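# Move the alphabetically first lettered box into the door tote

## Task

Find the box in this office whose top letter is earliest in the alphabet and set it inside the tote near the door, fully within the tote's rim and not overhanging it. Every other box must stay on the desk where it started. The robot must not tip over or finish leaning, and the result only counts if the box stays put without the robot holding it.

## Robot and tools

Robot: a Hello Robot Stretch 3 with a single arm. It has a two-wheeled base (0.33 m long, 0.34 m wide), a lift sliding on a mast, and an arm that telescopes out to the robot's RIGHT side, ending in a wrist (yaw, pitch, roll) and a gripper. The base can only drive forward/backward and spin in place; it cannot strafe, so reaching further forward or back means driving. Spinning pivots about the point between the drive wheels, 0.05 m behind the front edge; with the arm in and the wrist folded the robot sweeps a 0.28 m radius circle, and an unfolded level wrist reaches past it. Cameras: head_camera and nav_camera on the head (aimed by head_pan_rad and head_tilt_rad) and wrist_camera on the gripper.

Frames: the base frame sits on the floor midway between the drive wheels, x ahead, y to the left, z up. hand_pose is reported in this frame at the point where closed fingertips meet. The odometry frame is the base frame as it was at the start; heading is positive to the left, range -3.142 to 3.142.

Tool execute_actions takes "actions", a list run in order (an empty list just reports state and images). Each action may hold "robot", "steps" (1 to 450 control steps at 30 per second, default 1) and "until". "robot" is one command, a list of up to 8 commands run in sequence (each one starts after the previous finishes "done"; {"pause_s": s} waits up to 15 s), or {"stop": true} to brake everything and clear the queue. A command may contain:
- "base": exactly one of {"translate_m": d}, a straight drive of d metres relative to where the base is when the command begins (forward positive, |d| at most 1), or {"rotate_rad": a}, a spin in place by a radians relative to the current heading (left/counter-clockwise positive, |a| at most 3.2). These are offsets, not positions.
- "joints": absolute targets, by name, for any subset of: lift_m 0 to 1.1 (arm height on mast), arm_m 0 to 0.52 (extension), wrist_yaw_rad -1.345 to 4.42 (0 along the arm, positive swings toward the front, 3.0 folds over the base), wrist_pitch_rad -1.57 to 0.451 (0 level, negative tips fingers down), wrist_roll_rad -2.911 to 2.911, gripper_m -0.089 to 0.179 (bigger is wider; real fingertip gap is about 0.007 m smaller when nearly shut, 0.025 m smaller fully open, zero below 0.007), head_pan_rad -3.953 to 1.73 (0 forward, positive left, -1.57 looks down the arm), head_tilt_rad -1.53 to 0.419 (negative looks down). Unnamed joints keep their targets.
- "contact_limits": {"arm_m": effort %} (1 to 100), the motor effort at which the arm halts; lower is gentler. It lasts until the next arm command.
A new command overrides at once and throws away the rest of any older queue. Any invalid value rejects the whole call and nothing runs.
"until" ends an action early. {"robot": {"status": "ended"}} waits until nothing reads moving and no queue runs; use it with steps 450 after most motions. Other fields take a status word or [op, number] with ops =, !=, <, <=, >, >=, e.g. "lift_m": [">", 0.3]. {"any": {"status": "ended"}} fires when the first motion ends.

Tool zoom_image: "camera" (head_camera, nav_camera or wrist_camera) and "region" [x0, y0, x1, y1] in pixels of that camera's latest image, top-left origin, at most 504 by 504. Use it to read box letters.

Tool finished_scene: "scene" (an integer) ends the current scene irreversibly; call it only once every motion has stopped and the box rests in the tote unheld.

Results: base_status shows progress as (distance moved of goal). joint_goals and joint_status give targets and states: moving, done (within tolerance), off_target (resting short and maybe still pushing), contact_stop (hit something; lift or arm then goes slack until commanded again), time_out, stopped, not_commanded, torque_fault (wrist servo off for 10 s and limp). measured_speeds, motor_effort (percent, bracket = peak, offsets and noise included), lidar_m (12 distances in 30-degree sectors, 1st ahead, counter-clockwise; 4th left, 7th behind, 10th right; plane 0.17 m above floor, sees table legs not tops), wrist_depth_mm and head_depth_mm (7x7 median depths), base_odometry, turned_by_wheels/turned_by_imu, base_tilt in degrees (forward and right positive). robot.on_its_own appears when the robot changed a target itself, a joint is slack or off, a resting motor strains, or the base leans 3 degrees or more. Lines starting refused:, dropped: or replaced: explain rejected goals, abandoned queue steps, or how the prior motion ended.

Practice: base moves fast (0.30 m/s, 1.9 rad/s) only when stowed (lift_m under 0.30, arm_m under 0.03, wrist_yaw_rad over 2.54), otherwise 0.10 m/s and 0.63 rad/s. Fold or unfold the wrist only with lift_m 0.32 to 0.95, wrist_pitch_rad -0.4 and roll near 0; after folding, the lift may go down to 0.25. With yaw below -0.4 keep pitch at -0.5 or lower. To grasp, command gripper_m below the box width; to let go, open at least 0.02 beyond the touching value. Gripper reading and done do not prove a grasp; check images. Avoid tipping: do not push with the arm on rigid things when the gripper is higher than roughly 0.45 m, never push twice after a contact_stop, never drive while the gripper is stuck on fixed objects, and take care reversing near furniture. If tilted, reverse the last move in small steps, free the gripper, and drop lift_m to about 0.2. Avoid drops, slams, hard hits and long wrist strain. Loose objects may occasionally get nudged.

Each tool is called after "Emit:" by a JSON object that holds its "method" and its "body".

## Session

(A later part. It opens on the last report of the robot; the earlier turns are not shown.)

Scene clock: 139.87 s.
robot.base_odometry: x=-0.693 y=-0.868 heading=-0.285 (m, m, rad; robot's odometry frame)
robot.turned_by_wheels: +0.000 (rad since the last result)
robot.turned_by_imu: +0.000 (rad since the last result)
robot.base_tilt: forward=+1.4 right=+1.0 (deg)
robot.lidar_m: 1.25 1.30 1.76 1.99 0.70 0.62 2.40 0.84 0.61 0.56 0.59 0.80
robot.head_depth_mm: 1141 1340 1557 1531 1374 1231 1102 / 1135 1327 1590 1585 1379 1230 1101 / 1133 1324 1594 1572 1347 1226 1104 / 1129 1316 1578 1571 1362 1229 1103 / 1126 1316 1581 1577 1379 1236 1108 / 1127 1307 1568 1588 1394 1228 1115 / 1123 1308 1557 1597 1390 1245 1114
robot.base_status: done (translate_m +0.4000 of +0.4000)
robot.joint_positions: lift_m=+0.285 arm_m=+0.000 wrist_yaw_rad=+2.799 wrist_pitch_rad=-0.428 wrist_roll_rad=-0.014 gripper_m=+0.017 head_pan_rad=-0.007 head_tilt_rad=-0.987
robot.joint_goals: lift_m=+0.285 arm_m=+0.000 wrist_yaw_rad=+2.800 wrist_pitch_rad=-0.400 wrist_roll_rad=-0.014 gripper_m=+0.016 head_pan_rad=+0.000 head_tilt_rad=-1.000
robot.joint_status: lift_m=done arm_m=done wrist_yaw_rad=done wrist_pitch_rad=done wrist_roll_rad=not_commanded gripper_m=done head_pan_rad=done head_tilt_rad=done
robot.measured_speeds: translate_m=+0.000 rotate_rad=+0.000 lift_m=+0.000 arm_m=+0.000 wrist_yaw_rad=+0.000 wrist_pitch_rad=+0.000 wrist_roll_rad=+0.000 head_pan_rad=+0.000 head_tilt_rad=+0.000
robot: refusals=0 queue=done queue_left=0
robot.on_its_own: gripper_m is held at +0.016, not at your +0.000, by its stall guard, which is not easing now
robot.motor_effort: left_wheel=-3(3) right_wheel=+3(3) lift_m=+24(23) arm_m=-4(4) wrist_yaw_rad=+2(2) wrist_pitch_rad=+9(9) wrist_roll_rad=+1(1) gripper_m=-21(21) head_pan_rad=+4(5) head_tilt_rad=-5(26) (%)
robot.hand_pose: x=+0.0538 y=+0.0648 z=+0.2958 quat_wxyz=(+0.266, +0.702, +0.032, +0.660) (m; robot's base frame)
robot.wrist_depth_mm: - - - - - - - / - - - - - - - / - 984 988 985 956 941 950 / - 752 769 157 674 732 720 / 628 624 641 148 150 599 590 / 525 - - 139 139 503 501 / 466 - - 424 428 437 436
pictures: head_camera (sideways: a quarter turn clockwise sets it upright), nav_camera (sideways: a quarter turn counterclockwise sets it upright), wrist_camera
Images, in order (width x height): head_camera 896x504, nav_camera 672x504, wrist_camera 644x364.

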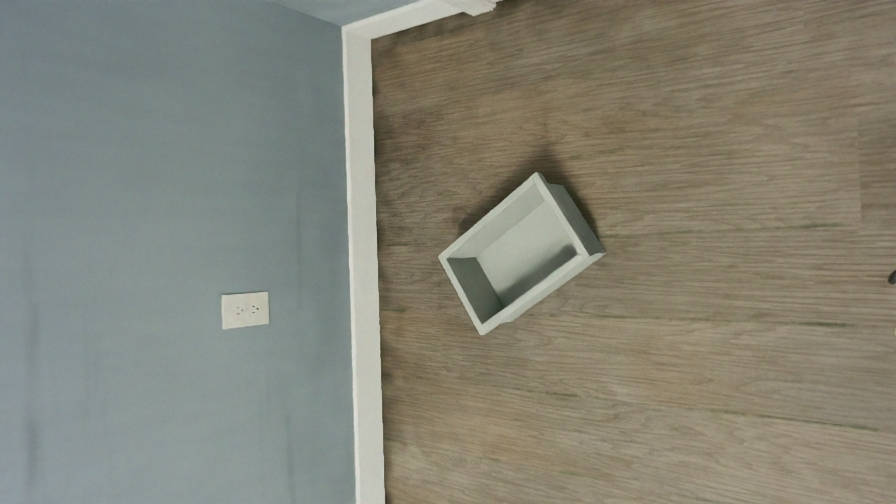

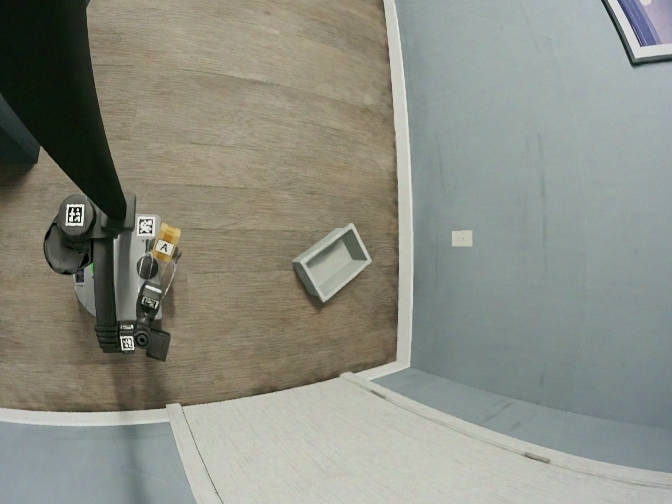

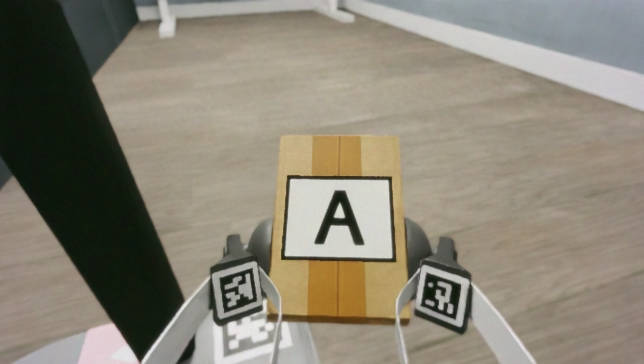

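By measurement, the tote's centre is about 0.775 m ahead and almost exactly on my heading line. I'll move 0.2 m closer, turn left 90° so the tote sits on the arm line, and then unfold the wrist.

Emit:
{"method": "execute_actions", "body": {"actions": [{"robot": [{"base": {"translate_m": 0.2}}, {"base": {"rotate_rad": 1.571}, "joints": {"lift_m": 0.45, "head_pan_rad": -1.57, "head_tilt_rad": -1.0}}], "steps": 450, "until": {"robot": {"status": "ended"}}}]}}

Scene clock: 148.83 s.
robot.base_odometry: x=-0.501 y=-0.924 heading=+1.286 (m, m, rad; robot's odometry frame)
robot.turned_by_wheels: +1.571 (rad since the last result)
robot.turned_by_imu: +1.570 (rad since the last result)
robot.base_tilt: forward=+1.3 right=+1.0 (deg)
robot.lidar_m: 2.71 0.99 0.79 2.31 0.83 0.57 0.56 0.58 0.80 1.05 1.08 1.48
robot.head_depth_mm: 949 1109 1337 1536 1373 1224 1108 / 953 1111 1322 1527 1372 1221 - / 948 1106 1336 1536 1387 1229 - / 950 1104 1330 1545 1337 1230 1104 / 946 1109 1327 1529 1372 1227 1110 / 950 1108 1323 1541 1384 1232 1111 / 947 1104 1330 1547 1392 1234 1115
robot.base_status: done (rotate_rad +1.5708 of +1.5710)
robot.joint_positions: lift_m=+0.450 arm_m=+0.000 wrist_yaw_rad=+2.799 wrist_pitch_rad=-0.427 wrist_roll_rad=-0.014 gripper_m=+0.017 head_pan_rad=-1.563 head_tilt_rad=-0.989
robot.joint_goals: lift_m=+0.450 arm_m=+0.000 wrist_yaw_rad=+2.800 wrist_pitch_rad=-0.400 wrist_roll_rad=-0.014 gripper_m=+0.016 head_pan_rad=-1.570 head_tilt_rad=-1.000
robot.joint_status: lift_m=done arm_m=done wrist_yaw_rad=done wrist_pitch_rad=done wrist_roll_rad=not_commanded gripper_m=done head_pan_rad=done head_tilt_rad=done
robot.measured_speeds: translate_m=+0.000 rotate_rad=+0.000 lift_m=+0.000 arm_m=+0.000 wrist_yaw_rad=+0.000 wrist_pitch_rad=+0.000 wrist_roll_rad=+0.000 head_pan_rad=+0.000 head_tilt_rad=+0.000
robot: refusals=0 queue=done queue_left=0
robot.on_its_own: gripper_m is held at +0.016, not at your +0.000, by its stall guard, which is not easing now
robot.motor_effort: left_wheel=-3(9) right_wheel=+3(8) lift_m=+36(40) arm_m=-4(4) wrist_yaw_rad=+2(2) wrist_pitch_rad=+9(9) wrist_roll_rad=+1(1) gripper_m=-22(21) head_pan_rad=-5(50) head_tilt_rad=-5(5) (%)
robot.hand_pose: x=+0.0538 y=+0.0648 z=+0.4603 quat_wxyz=(+0.266, +0.702, +0.032, +0.660) (m; robot's base frame)
robot.wrist_depth_mm: - - - - 785 849 944 / - - - - 848 973 - / - - - - 955 - - / - - - 157 950 - - / 841 874 885 147 150 852 832 / 741 - - 139 139 719 697 / 627 619 621 605 590 615 612
pictures: head_camera (sideways: a quarter turn clockwise sets it upright), nav_camera (sideways: a quarter turn counterclockwise sets it upright), wrist_camera
Images, in order (width x height): head_camera 896x504, nav_camera 672x504, wrist_camera 644x364.

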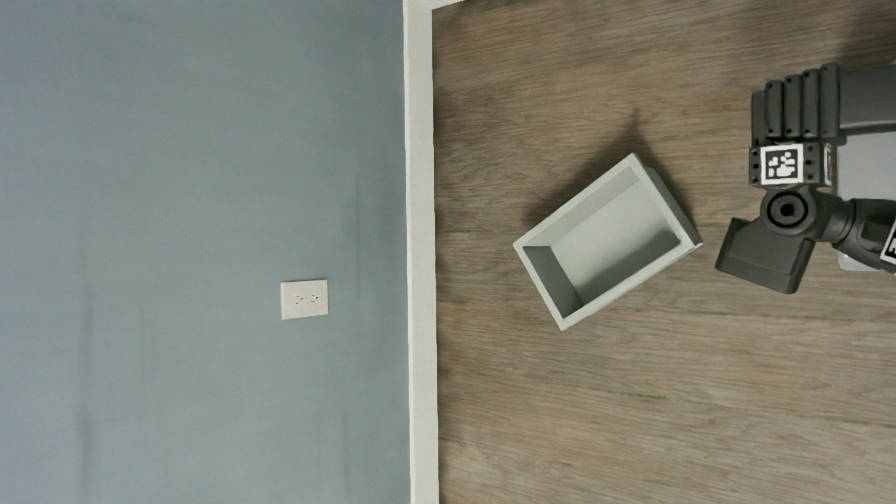

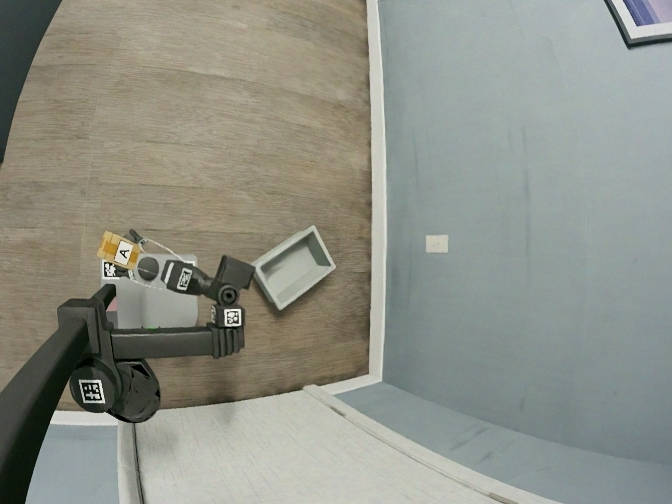

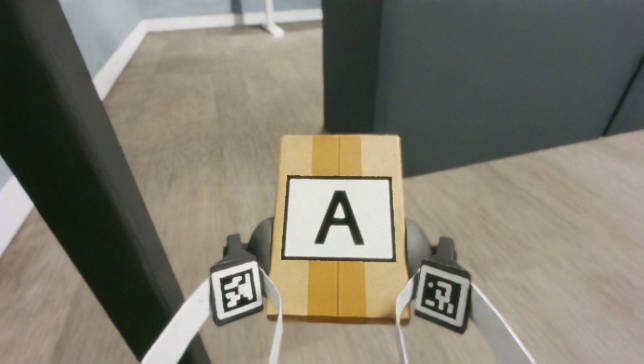

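The tote is on the arm side now, and the lift has finished at 0.45. Unfolding the wrist first, then pitching down and extending the arm.

Emit:
{"method": "execute_actions", "body": {"actions": [{"robot": [{"joints": {"wrist_yaw_rad": 0.0}}, {"joints": {"wrist_pitch_rad": -1.0, "arm_m": 0.2}}], "steps": 450, "until": {"robot": {"status": "ended"}}}]}}

Scene clock: 154.77 s.
robot.base_odometry: x=-0.501 y=-0.924 heading=+1.286 (m, m, rad; robot's odometry frame)
robot.turned_by_wheels: +0.000 (rad since the last result)
robot.turned_by_imu: +0.001 (rad since the last result)
robot.base_tilt: forward=+1.4 right=+1.1 (deg)
robot.lidar_m: 2.71 0.98 0.79 2.30 0.83 0.57 0.56 0.58 0.80 1.05 1.08 1.48
robot.head_depth_mm: 949 1110 1333 1554 1376 1227 1110 / 951 1111 1324 1542 1398 1234 - / 946 1113 1328 1539 - 1209 1133 / 947 1109 1322 1529 1364 1207 1124 / 949 1109 1329 1537 1364 1223 1110 / 947 1096 1328 1540 1396 1231 1113 / 944 1108 1319 1535 1385 1232 1110
robot.base_status: done (rotate_rad +1.5708 of +1.5710)
robot.joint_positions: lift_m=+0.450 arm_m=+0.200 wrist_yaw_rad=+0.001 wrist_pitch_rad=-1.009 wrist_roll_rad=-0.014 gripper_m=+0.017 head_pan_rad=-1.563 head_tilt_rad=-0.989
robot.joint_goals: lift_m=+0.450 arm_m=+0.200 wrist_yaw_rad=+0.000 wrist_pitch_rad=-1.000 wrist_roll_rad=-0.014 gripper_m=+0.016 head_pan_rad=-1.570 head_tilt_rad=-1.000
robot.joint_status: lift_m=done arm_m=done wrist_yaw_rad=done wrist_pitch_rad=done wrist_roll_rad=not_commanded gripper_m=done head_pan_rad=done head_tilt_rad=done
robot.measured_speeds: translate_m=+0.000 rotate_rad=+0.000 lift_m=+0.000 arm_m=+0.000 wrist_yaw_rad=+0.000 wrist_pitch_rad=+0.000 wrist_roll_rad=+0.000 head_pan_rad=+0.000 head_tilt_rad=+0.000
robot: refusals=0 queue=done queue_left=0
robot.on_its_own: gripper_m is held at +0.016, not at your +0.000, by its stall guard, which is not easing now
robot.motor_effort: left_wheel=-3(3) right_wheel=+3(3) lift_m=+35(35) arm_m=+5(3) wrist_yaw_rad=+0(6) wrist_pitch_rad=+3(12) wrist_roll_rad=+1(1) gripper_m=-21(20) head_pan_rad=-4(4) head_tilt_rad=-5(4) (%)
robot.hand_pose: x=-0.0215 y=-0.4605 z=+0.3587 quat_wxyz=(+0.623, +0.345, -0.614, -0.340) (m; robot's base frame)
robot.wrist_depth_mm: 723 713 715 708 696 696 678 / 692 685 660 660 645 636 634 / 644 630 612 484 603 599 591 / 596 592 567 157 549 559 553 / 560 550 542 147 150 527 521 / 527 522 - 139 138 498 491 / 497 486 484 417 467 467 468
pictures: head_camera (sideways: a quarter turn clockwise sets it upright), nav_camera (sideways: a quarter turn counterclockwise sets it upright), wrist_camera
Images, in order (width x height): head_camera 896x504, nav_camera 672x504, wrist_camera 644x364.

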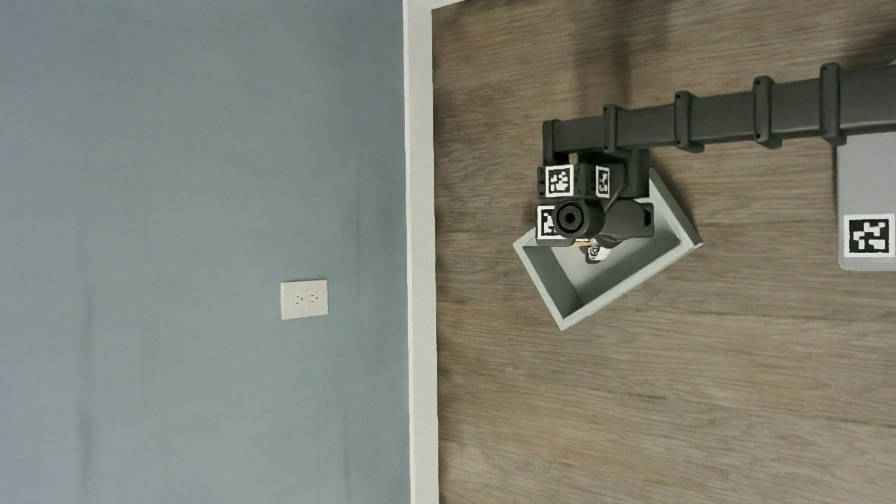

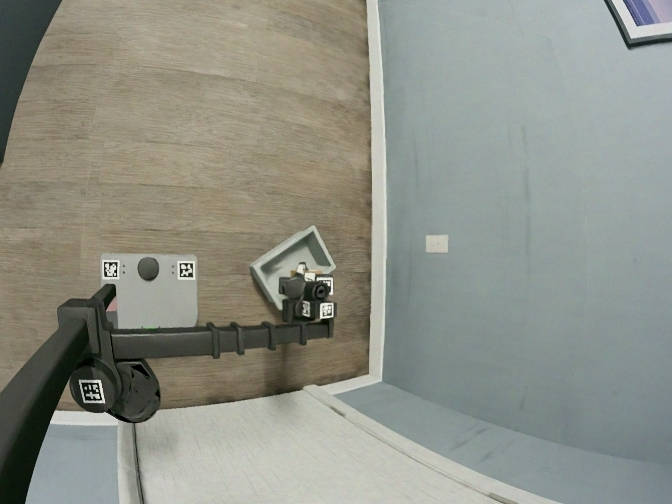

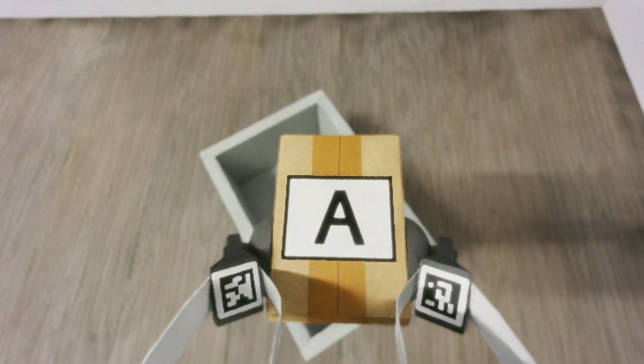

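The wrist view matches my measurement of the tote's pose. To get the most clearance, I'm yawing the wrist about 33° so the box lines up with the tote's long axis, while centring the hand over the tote.

Emit:
{"method": "execute_actions", "body": {"actions": [{"robot": {"base": {"translate_m": -0.037}, "joints": {"arm_m": 0.3285, "wrist_yaw_rad": 0.58}}, "steps": 450, "until": {"robot": {"status": "ended"}}}]}}

Scene clock: 159.37 s.
robot.base_odometry: x=-0.511 y=-0.960 heading=+1.286 (m, m, rad; robot's odometry frame)
robot.turned_by_wheels: +0.000 (rad since the last result)
robot.turned_by_imu: +0.001 (rad since the last result)
robot.base_tilt: forward=+1.3 right=+1.0 (deg)
robot.lidar_m: 2.71 0.99 0.81 2.16 0.78 0.54 0.53 0.55 0.74 1.05 1.09 1.48
robot.head_depth_mm: 953 1115 1328 1513 1380 1225 1108 / 950 1109 1332 1534 1368 1233 - / 951 1107 1332 1534 1355 1229 1130 / 945 1107 1331 1516 1323 1210 1124 / 942 1106 1323 1527 1337 1231 1109 / 947 1105 1332 1533 1386 1230 1116 / 946 1105 1322 1542 1385 1230 1112
robot.base_status: done (translate_m -0.0370 of -0.0370)
robot.joint_positions: lift_m=+0.450 arm_m=+0.328 wrist_yaw_rad=+0.578 wrist_pitch_rad=-1.010 wrist_roll_rad=-0.014 gripper_m=+0.017 head_pan_rad=-1.563 head_tilt_rad=-0.989
robot.joint_goals: lift_m=+0.450 arm_m=+0.329 wrist_yaw_rad=+0.580 wrist_pitch_rad=-1.000 wrist_roll_rad=-0.014 gripper_m=+0.016 head_pan_rad=-1.570 head_tilt_rad=-1.000
robot.joint_status: lift_m=done arm_m=done wrist_yaw_rad=done wrist_pitch_rad=done wrist_roll_rad=not_commanded gripper_m=done head_pan_rad=done head_tilt_rad=done
robot.measured_speeds: translate_m=+0.000 rotate_rad=+0.000 lift_m=+0.000 arm_m=+0.000 wrist_yaw_rad=+0.000 wrist_pitch_rad=+0.000 wrist_roll_rad=+0.000 head_pan_rad=+0.000 head_tilt_rad=+0.000
robot: refusals=0 queue=done queue_left=0
robot.on_its_own: gripper_m is held at +0.016, not at your +0.000, by its stall guard, which is not easing now
robot.motor_effort: left_wheel=-3(7) right_wheel=+3(5) lift_m=+35(36) arm_m=+5(4) wrist_yaw_rad=+3(5) wrist_pitch_rad=+3(3) wrist_roll_rad=+1(1) gripper_m=-22(21) head_pan_rad=-4(4) head_tilt_rad=-5(5) (%)
robot.hand_pose: x=+0.0418 y=-0.5702 z=+0.3586 quat_wxyz=(+0.694, +0.505, -0.491, -0.148) (m; robot's base frame)
robot.wrist_depth_mm: 752 730 727 702 615 535 448 / 677 677 664 666 646 588 502 / 642 634 619 606 599 594 563 / 599 594 589 157 548 558 555 / 557 545 550 147 150 529 528 / 523 520 - 139 139 497 497 / 501 490 474 470 466 472 464
pictures: head_camera (sideways: a quarter turn clockwise sets it upright), nav_camera (sideways: a quarter turn counterclockwise sets it upright), wrist_camera
Images, in order (width x height): head_camera 896x504, nav_camera 672x504, wrist_camera 644x364.

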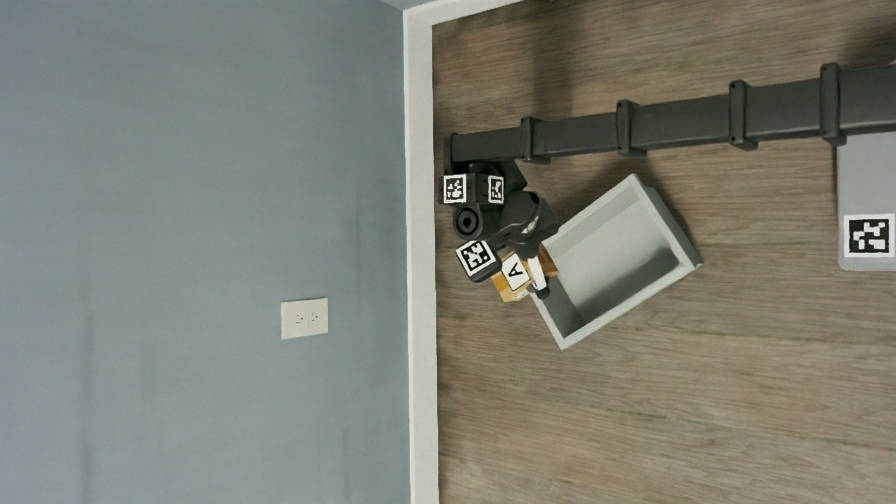

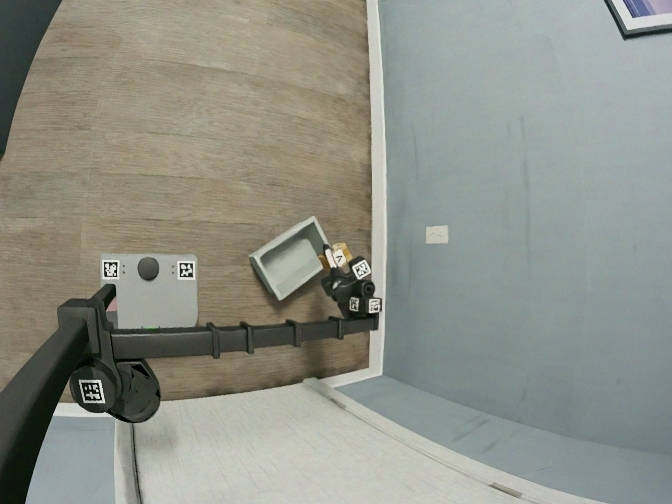

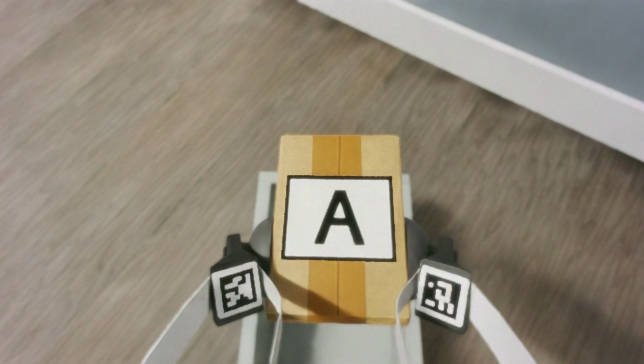

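Emit:
{"method": "zoom_image", "body": {"camera": "wrist_camera", "region": [200, 120, 480, 364]}}

Region (200, 120, 480, 364) of wrist_camera's 644x364 image, scaled by 1.800; it fills the top 439 rows of this view, and the rest is white.

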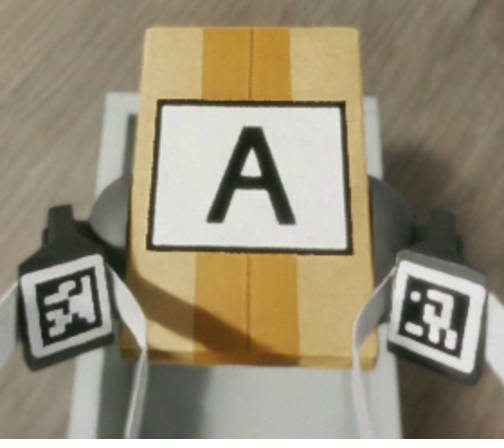

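The tote's walls now run parallel to the gripper axis, and its centre line is only about 1 cm left of the gripper's. Lowering the box into the tote.

Emit:
{"method": "execute_actions", "body": {"actions": [{"robot": {"joints": {"lift_m": 0.134}}, "steps": 450, "until": {"robot": {"status": "ended"}}}]}}

Scene clock: 164.23 s.
robot.base_odometry: x=-0.511 y=-0.960 heading=+1.286 (m, m, rad; robot's odometry frame)
robot.turned_by_wheels: +0.000 (rad since the last result)
robot.turned_by_imu: +0.001 (rad since the last result)
robot.base_tilt: forward=+1.4 right=+1.1 (deg)
robot.lidar_m: 2.72 0.98 0.81 2.16 0.78 0.54 0.53 0.55 0.75 1.05 1.09 1.48
robot.head_depth_mm: 946 1105 1333 1513 1374 1221 1105 / 951 1110 1337 1539 1385 1226 1125 / 954 1111 1329 1532 1411 1218 1130 / 949 1103 1331 1528 1370 1215 1129 / 954 1102 1328 1521 1338 1225 1112 / 947 1103 1325 1542 1374 1234 1108 / 946 1108 1326 1542 1390 1237 1114
robot.base_status: done (translate_m -0.0370 of -0.0370)
robot.joint_positions: lift_m=+0.134 arm_m=+0.328 wrist_yaw_rad=+0.578 wrist_pitch_rad=-1.010 wrist_roll_rad=-0.014 gripper_m=+0.017 head_pan_rad=-1.563 head_tilt_rad=-0.989
robot.joint_goals: lift_m=+0.134 arm_m=+0.329 wrist_yaw_rad=+0.580 wrist_pitch_rad=-1.000 wrist_roll_rad=-0.014 gripper_m=+0.016 head_pan_rad=-1.570 head_tilt_rad=-1.000
robot.joint_status: lift_m=done arm_m=done wrist_yaw_rad=done wrist_pitch_rad=done wrist_roll_rad=not_commanded gripper_m=done head_pan_rad=done head_tilt_rad=done
robot.measured_speeds: translate_m=+0.000 rotate_rad=+0.000 lift_m=+0.000 arm_m=+0.000 wrist_yaw_rad=+0.000 wrist_pitch_rad=+0.000 wrist_roll_rad=+0.000 head_pan_rad=+0.000 head_tilt_rad=+0.000
robot: refusals=0 queue=done queue_left=0
robot.on_its_own: gripper_m is held at +0.016, not at your +0.000, by its stall guard, which is not easing now
robot.motor_effort: left_wheel=-2(3) right_wheel=+3(3) lift_m=+24(36) arm_m=+5(5) wrist_yaw_rad=+3(3) wrist_pitch_rad=+3(3) wrist_roll_rad=+0(1) gripper_m=-20(20) head_pan_rad=-4(4) head_tilt_rad=-4(4) (%)
robot.hand_pose: x=+0.0418 y=-0.5702 z=+0.0431 quat_wxyz=(+0.694, +0.505, -0.491, -0.148) (m; robot's base frame)
robot.wrist_depth_mm: 283 148 198 196 193 156 117 / 118 149 232 240 236 154 107 / 113 149 238 239 235 154 100 / 113 150 223 157 214 153 99 / 114 151 214 148 150 152 99 / 114 151 - 139 139 140 98 / 114 143 189 186 184 140 98
pictures: head_camera (sideways: a quarter turn clockwise sets it upright), nav_camera (sideways: a quarter turn counterclockwise sets it upright), wrist_camera
Images, in order (width x height): head_camera 896x504, nav_camera 672x504, wrist_camera 644x364.

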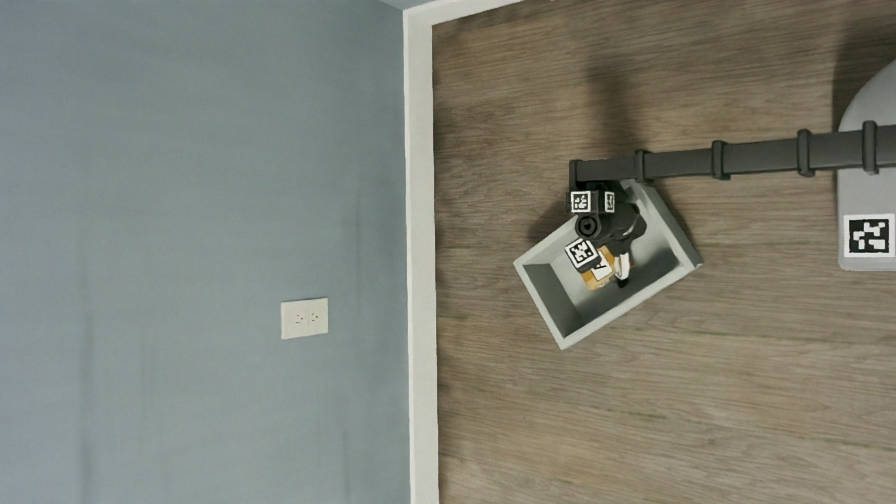

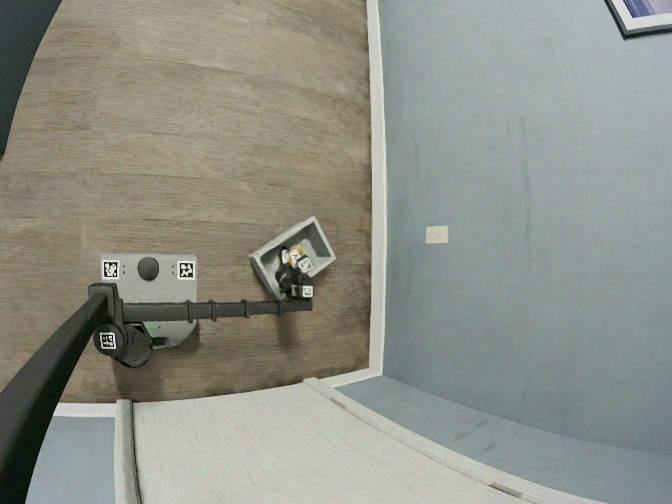

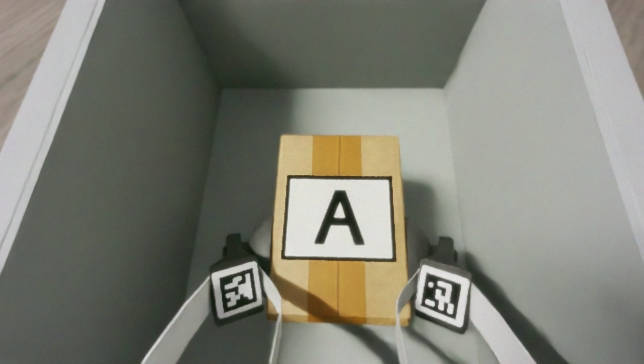

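The box is inside the tote, centred between the walls. Releasing it.

Emit:
{"method": "execute_actions", "body": {"actions": [{"robot": {"joints": {"gripper_m": 0.1}}, "steps": 300, "until": {"robot": {"status": "ended"}}}]}}

Scene clock: 165.73 s.
robot.base_odometry: x=-0.511 y=-0.960 heading=+1.286 (m, m, rad; robot's odometry frame)
robot.turned_by_wheels: +0.000 (rad since the last result)
robot.turned_by_imu: +0.000 (rad since the last result)
robot.base_tilt: forward=+1.4 right=+1.0 (deg)
robot.lidar_m: 2.72 0.98 0.81 2.16 0.78 0.54 0.53 0.54 0.75 1.05 1.09 1.48
robot.head_depth_mm: 948 1115 1325 1500 1373 1229 1104 / 947 1111 1333 1532 1372 1224 1114 / 950 1110 1332 1530 1396 1214 1135 / 951 1107 1327 1525 1363 1209 1126 / 949 1098 1326 1547 1351 1226 1109 / 949 1105 1326 1531 1376 1233 1110 / 944 1101 1335 1549 1389 1235 1109
robot.base_status: done (translate_m -0.0370 of -0.0370)
robot.joint_positions: lift_m=+0.134 arm_m=+0.328 wrist_yaw_rad=+0.578 wrist_pitch_rad=-1.010 wrist_roll_rad=-0.014 gripper_m=+0.100 head_pan_rad=-1.563 head_tilt_rad=-0.989
robot.joint_goals: lift_m=+0.134 arm_m=+0.329 wrist_yaw_rad=+0.580 wrist_pitch_rad=-1.000 wrist_roll_rad=-0.014 gripper_m=+0.100 head_pan_rad=-1.570 head_tilt_rad=-1.000
robot.joint_status: lift_m=done arm_m=done wrist_yaw_rad=done wrist_pitch_rad=done wrist_roll_rad=not_commanded gripper_m=done head_pan_rad=done head_tilt_rad=done
robot.measured_speeds: translate_m=+0.000 rotate_rad=+0.000 lift_m=+0.000 arm_m=+0.000 wrist_yaw_rad=+0.000 wrist_pitch_rad=+0.000 wrist_roll_rad=+0.000 head_pan_rad=+0.000 head_tilt_rad=+0.000
robot: refusals=0 queue=done queue_left=0
robot.motor_effort: left_wheel=-2(2) right_wheel=+3(3) lift_m=+23(23) arm_m=+5(5) wrist_yaw_rad=+3(3) wrist_pitch_rad=+4(4) wrist_roll_rad=+1(1) gripper_m=+0(84) head_pan_rad=-4(5) head_tilt_rad=-4(4) (%)
robot.hand_pose: x=+0.0417 y=-0.5702 z=+0.0431 quat_wxyz=(+0.694, +0.505, -0.490, -0.148) (m; robot's base frame)
robot.wrist_depth_mm: 281 148 198 197 194 155 117 / 118 149 230 239 236 155 107 / 113 149 238 238 233 154 101 / 113 150 223 169 218 153 99 / 113 151 212 158 205 141 99 / 114 142 198 149 151 131 99 / 114 143 189 185 184 163 98
pictures: head_camera (sideways: a quarter turn clockwise sets it upright), nav_camera (sideways: a quarter turn counterclockwise sets it upright), wrist_camera
Images, in order (width x height): head_camera 896x504, nav_camera 672x504, wrist_camera 644x364.

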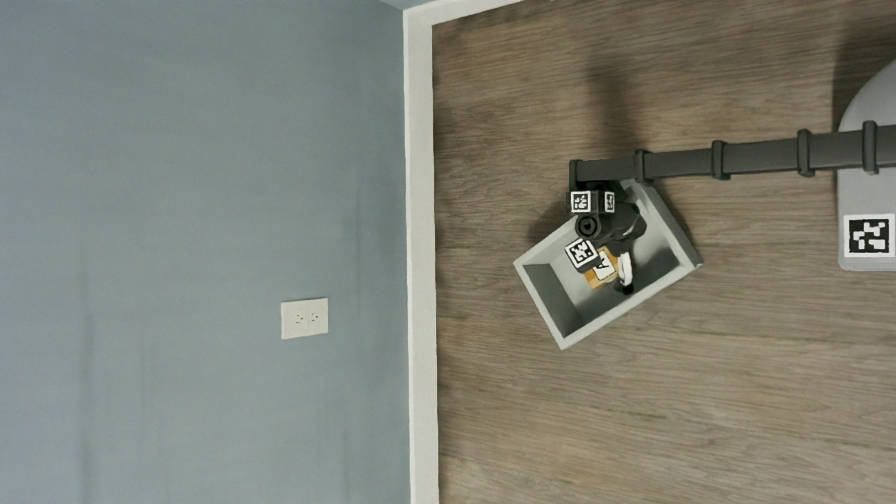

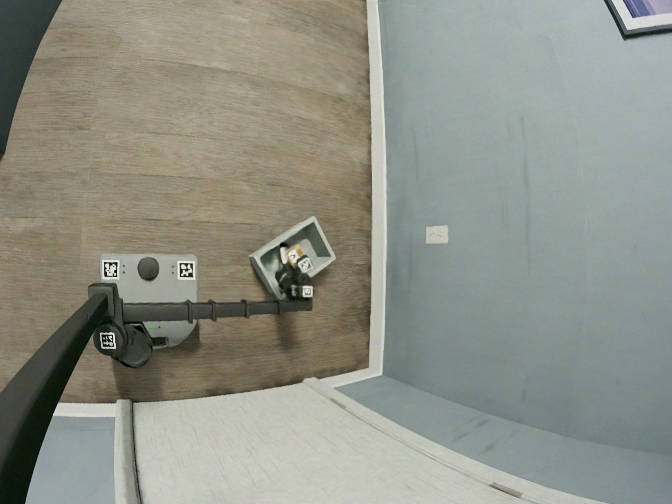

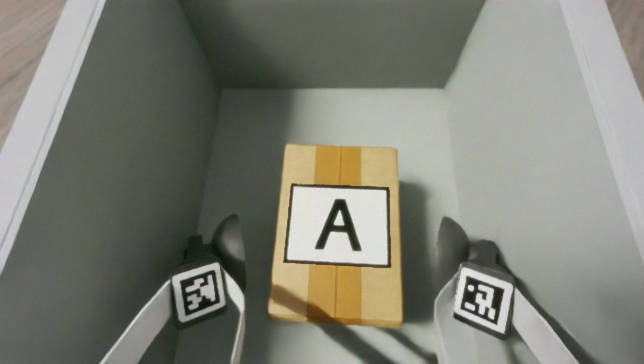

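The box has been released and rests on the tote's floor. Raising the gripper clear of the tote and retracting the arm.

Emit:
{"method": "execute_actions", "body": {"actions": [{"robot": [{"joints": {"lift_m": 0.4}}, {"joints": {"arm_m": 0.0}}], "steps": 450, "until": {"robot": {"status": "ended"}}}]}}

Scene clock: 172.60 s.
robot.base_odometry: x=-0.511 y=-0.960 heading=+1.286 (m, m, rad; robot's odometry frame)
robot.turned_by_wheels: +0.000 (rad since the last result)
robot.turned_by_imu: +0.002 (rad since the last result)
robot.base_tilt: forward=+1.3 right=+1.1 (deg)
robot.lidar_m: 2.71 0.98 0.81 2.17 0.78 0.53 0.53 0.55 0.74 1.05 1.09 1.48
robot.head_depth_mm: 947 1111 1332 1512 1369 1228 1106 / 948 1102 1331 1547 1370 1229 - / 945 1108 1333 1541 1379 1227 - / 944 1105 1322 1525 1338 1231 - / 947 1103 1337 1521 1343 1230 1105 / 945 1104 1325 1543 1395 1226 1117 / 948 1100 1325 1523 1375 1223 1109
robot.base_status: done (translate_m -0.0370 of -0.0370)
robot.joint_positions: lift_m=+0.400 arm_m=+0.000 wrist_yaw_rad=+0.580 wrist_pitch_rad=-1.010 wrist_roll_rad=-0.014 gripper_m=+0.100 head_pan_rad=-1.563 head_tilt_rad=-0.989
robot.joint_goals: lift_m=+0.400 arm_m=+0.000 wrist_yaw_rad=+0.580 wrist_pitch_rad=-1.000 wrist_roll_rad=-0.014 gripper_m=+0.100 head_pan_rad=-1.570 head_tilt_rad=-1.000
robot.joint_status: lift_m=done arm_m=done wrist_yaw_rad=done wrist_pitch_rad=done wrist_roll_rad=not_commanded gripper_m=done head_pan_rad=done head_tilt_rad=done
robot.measured_speeds: translate_m=+0.000 rotate_rad=+0.000 lift_m=+0.000 arm_m=+0.000 wrist_yaw_rad=+0.000 wrist_pitch_rad=+0.000 wrist_roll_rad=+0.000 head_pan_rad=+0.000 head_tilt_rad=+0.000
robot: refusals=0 queue=done queue_left=0
robot.motor_effort: left_wheel=-2(2) right_wheel=+3(3) lift_m=+35(35) arm_m=-3(3) wrist_yaw_rad=+1(4) wrist_pitch_rad=+3(3) wrist_roll_rad=+1(1) gripper_m=+0(0) head_pan_rad=-4(4) head_tilt_rad=-4(5) (%)
robot.hand_pose: x=+0.0419 y=-0.2424 z=+0.3086 quat_wxyz=(+0.694, +0.506, -0.490, -0.148) (m; robot's base frame)
robot.wrist_depth_mm: 664 661 657 635 534 508 623 / 625 611 606 604 575 514 566 / 577 564 564 556 533 514 528 / 541 524 523 515 499 459 502 / 506 503 497 490 484 482 462 / 473 473 465 465 452 449 442 / 451 440 437 438 434 426 423
pictures: head_camera (sideways: a quarter turn clockwise sets it upright), nav_camera (sideways: a quarter turn counterclockwise sets it upright), wrist_camera
Images, in order (width x height): head_camera 896x504, nav_camera 672x504, wrist_camera 644x364.

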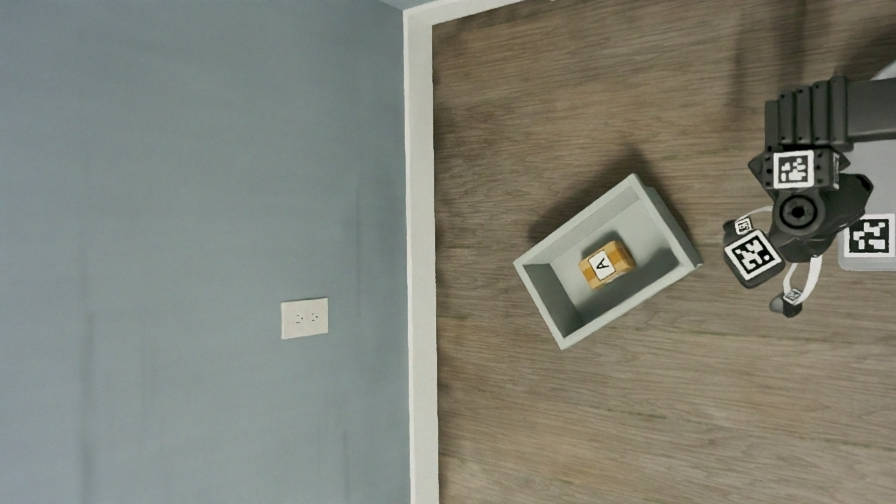

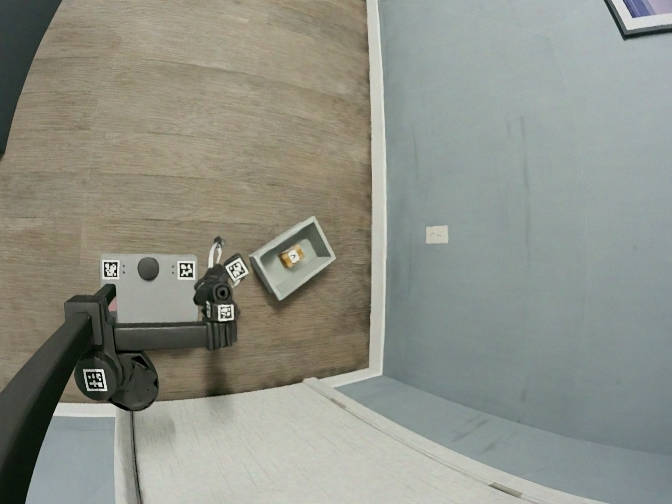

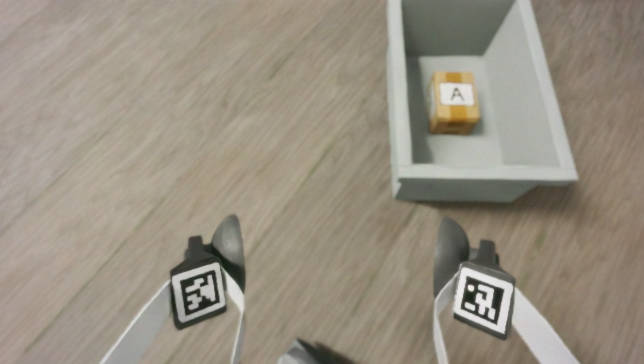

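Box A is sitting fully inside the tote, well away from the edges. The robot is level and all motion has stopped, so I'm ending the scene.

Emit:
{"method": "finished_scene", "body": {"scene": 2}}

The scene is finished: the task was done.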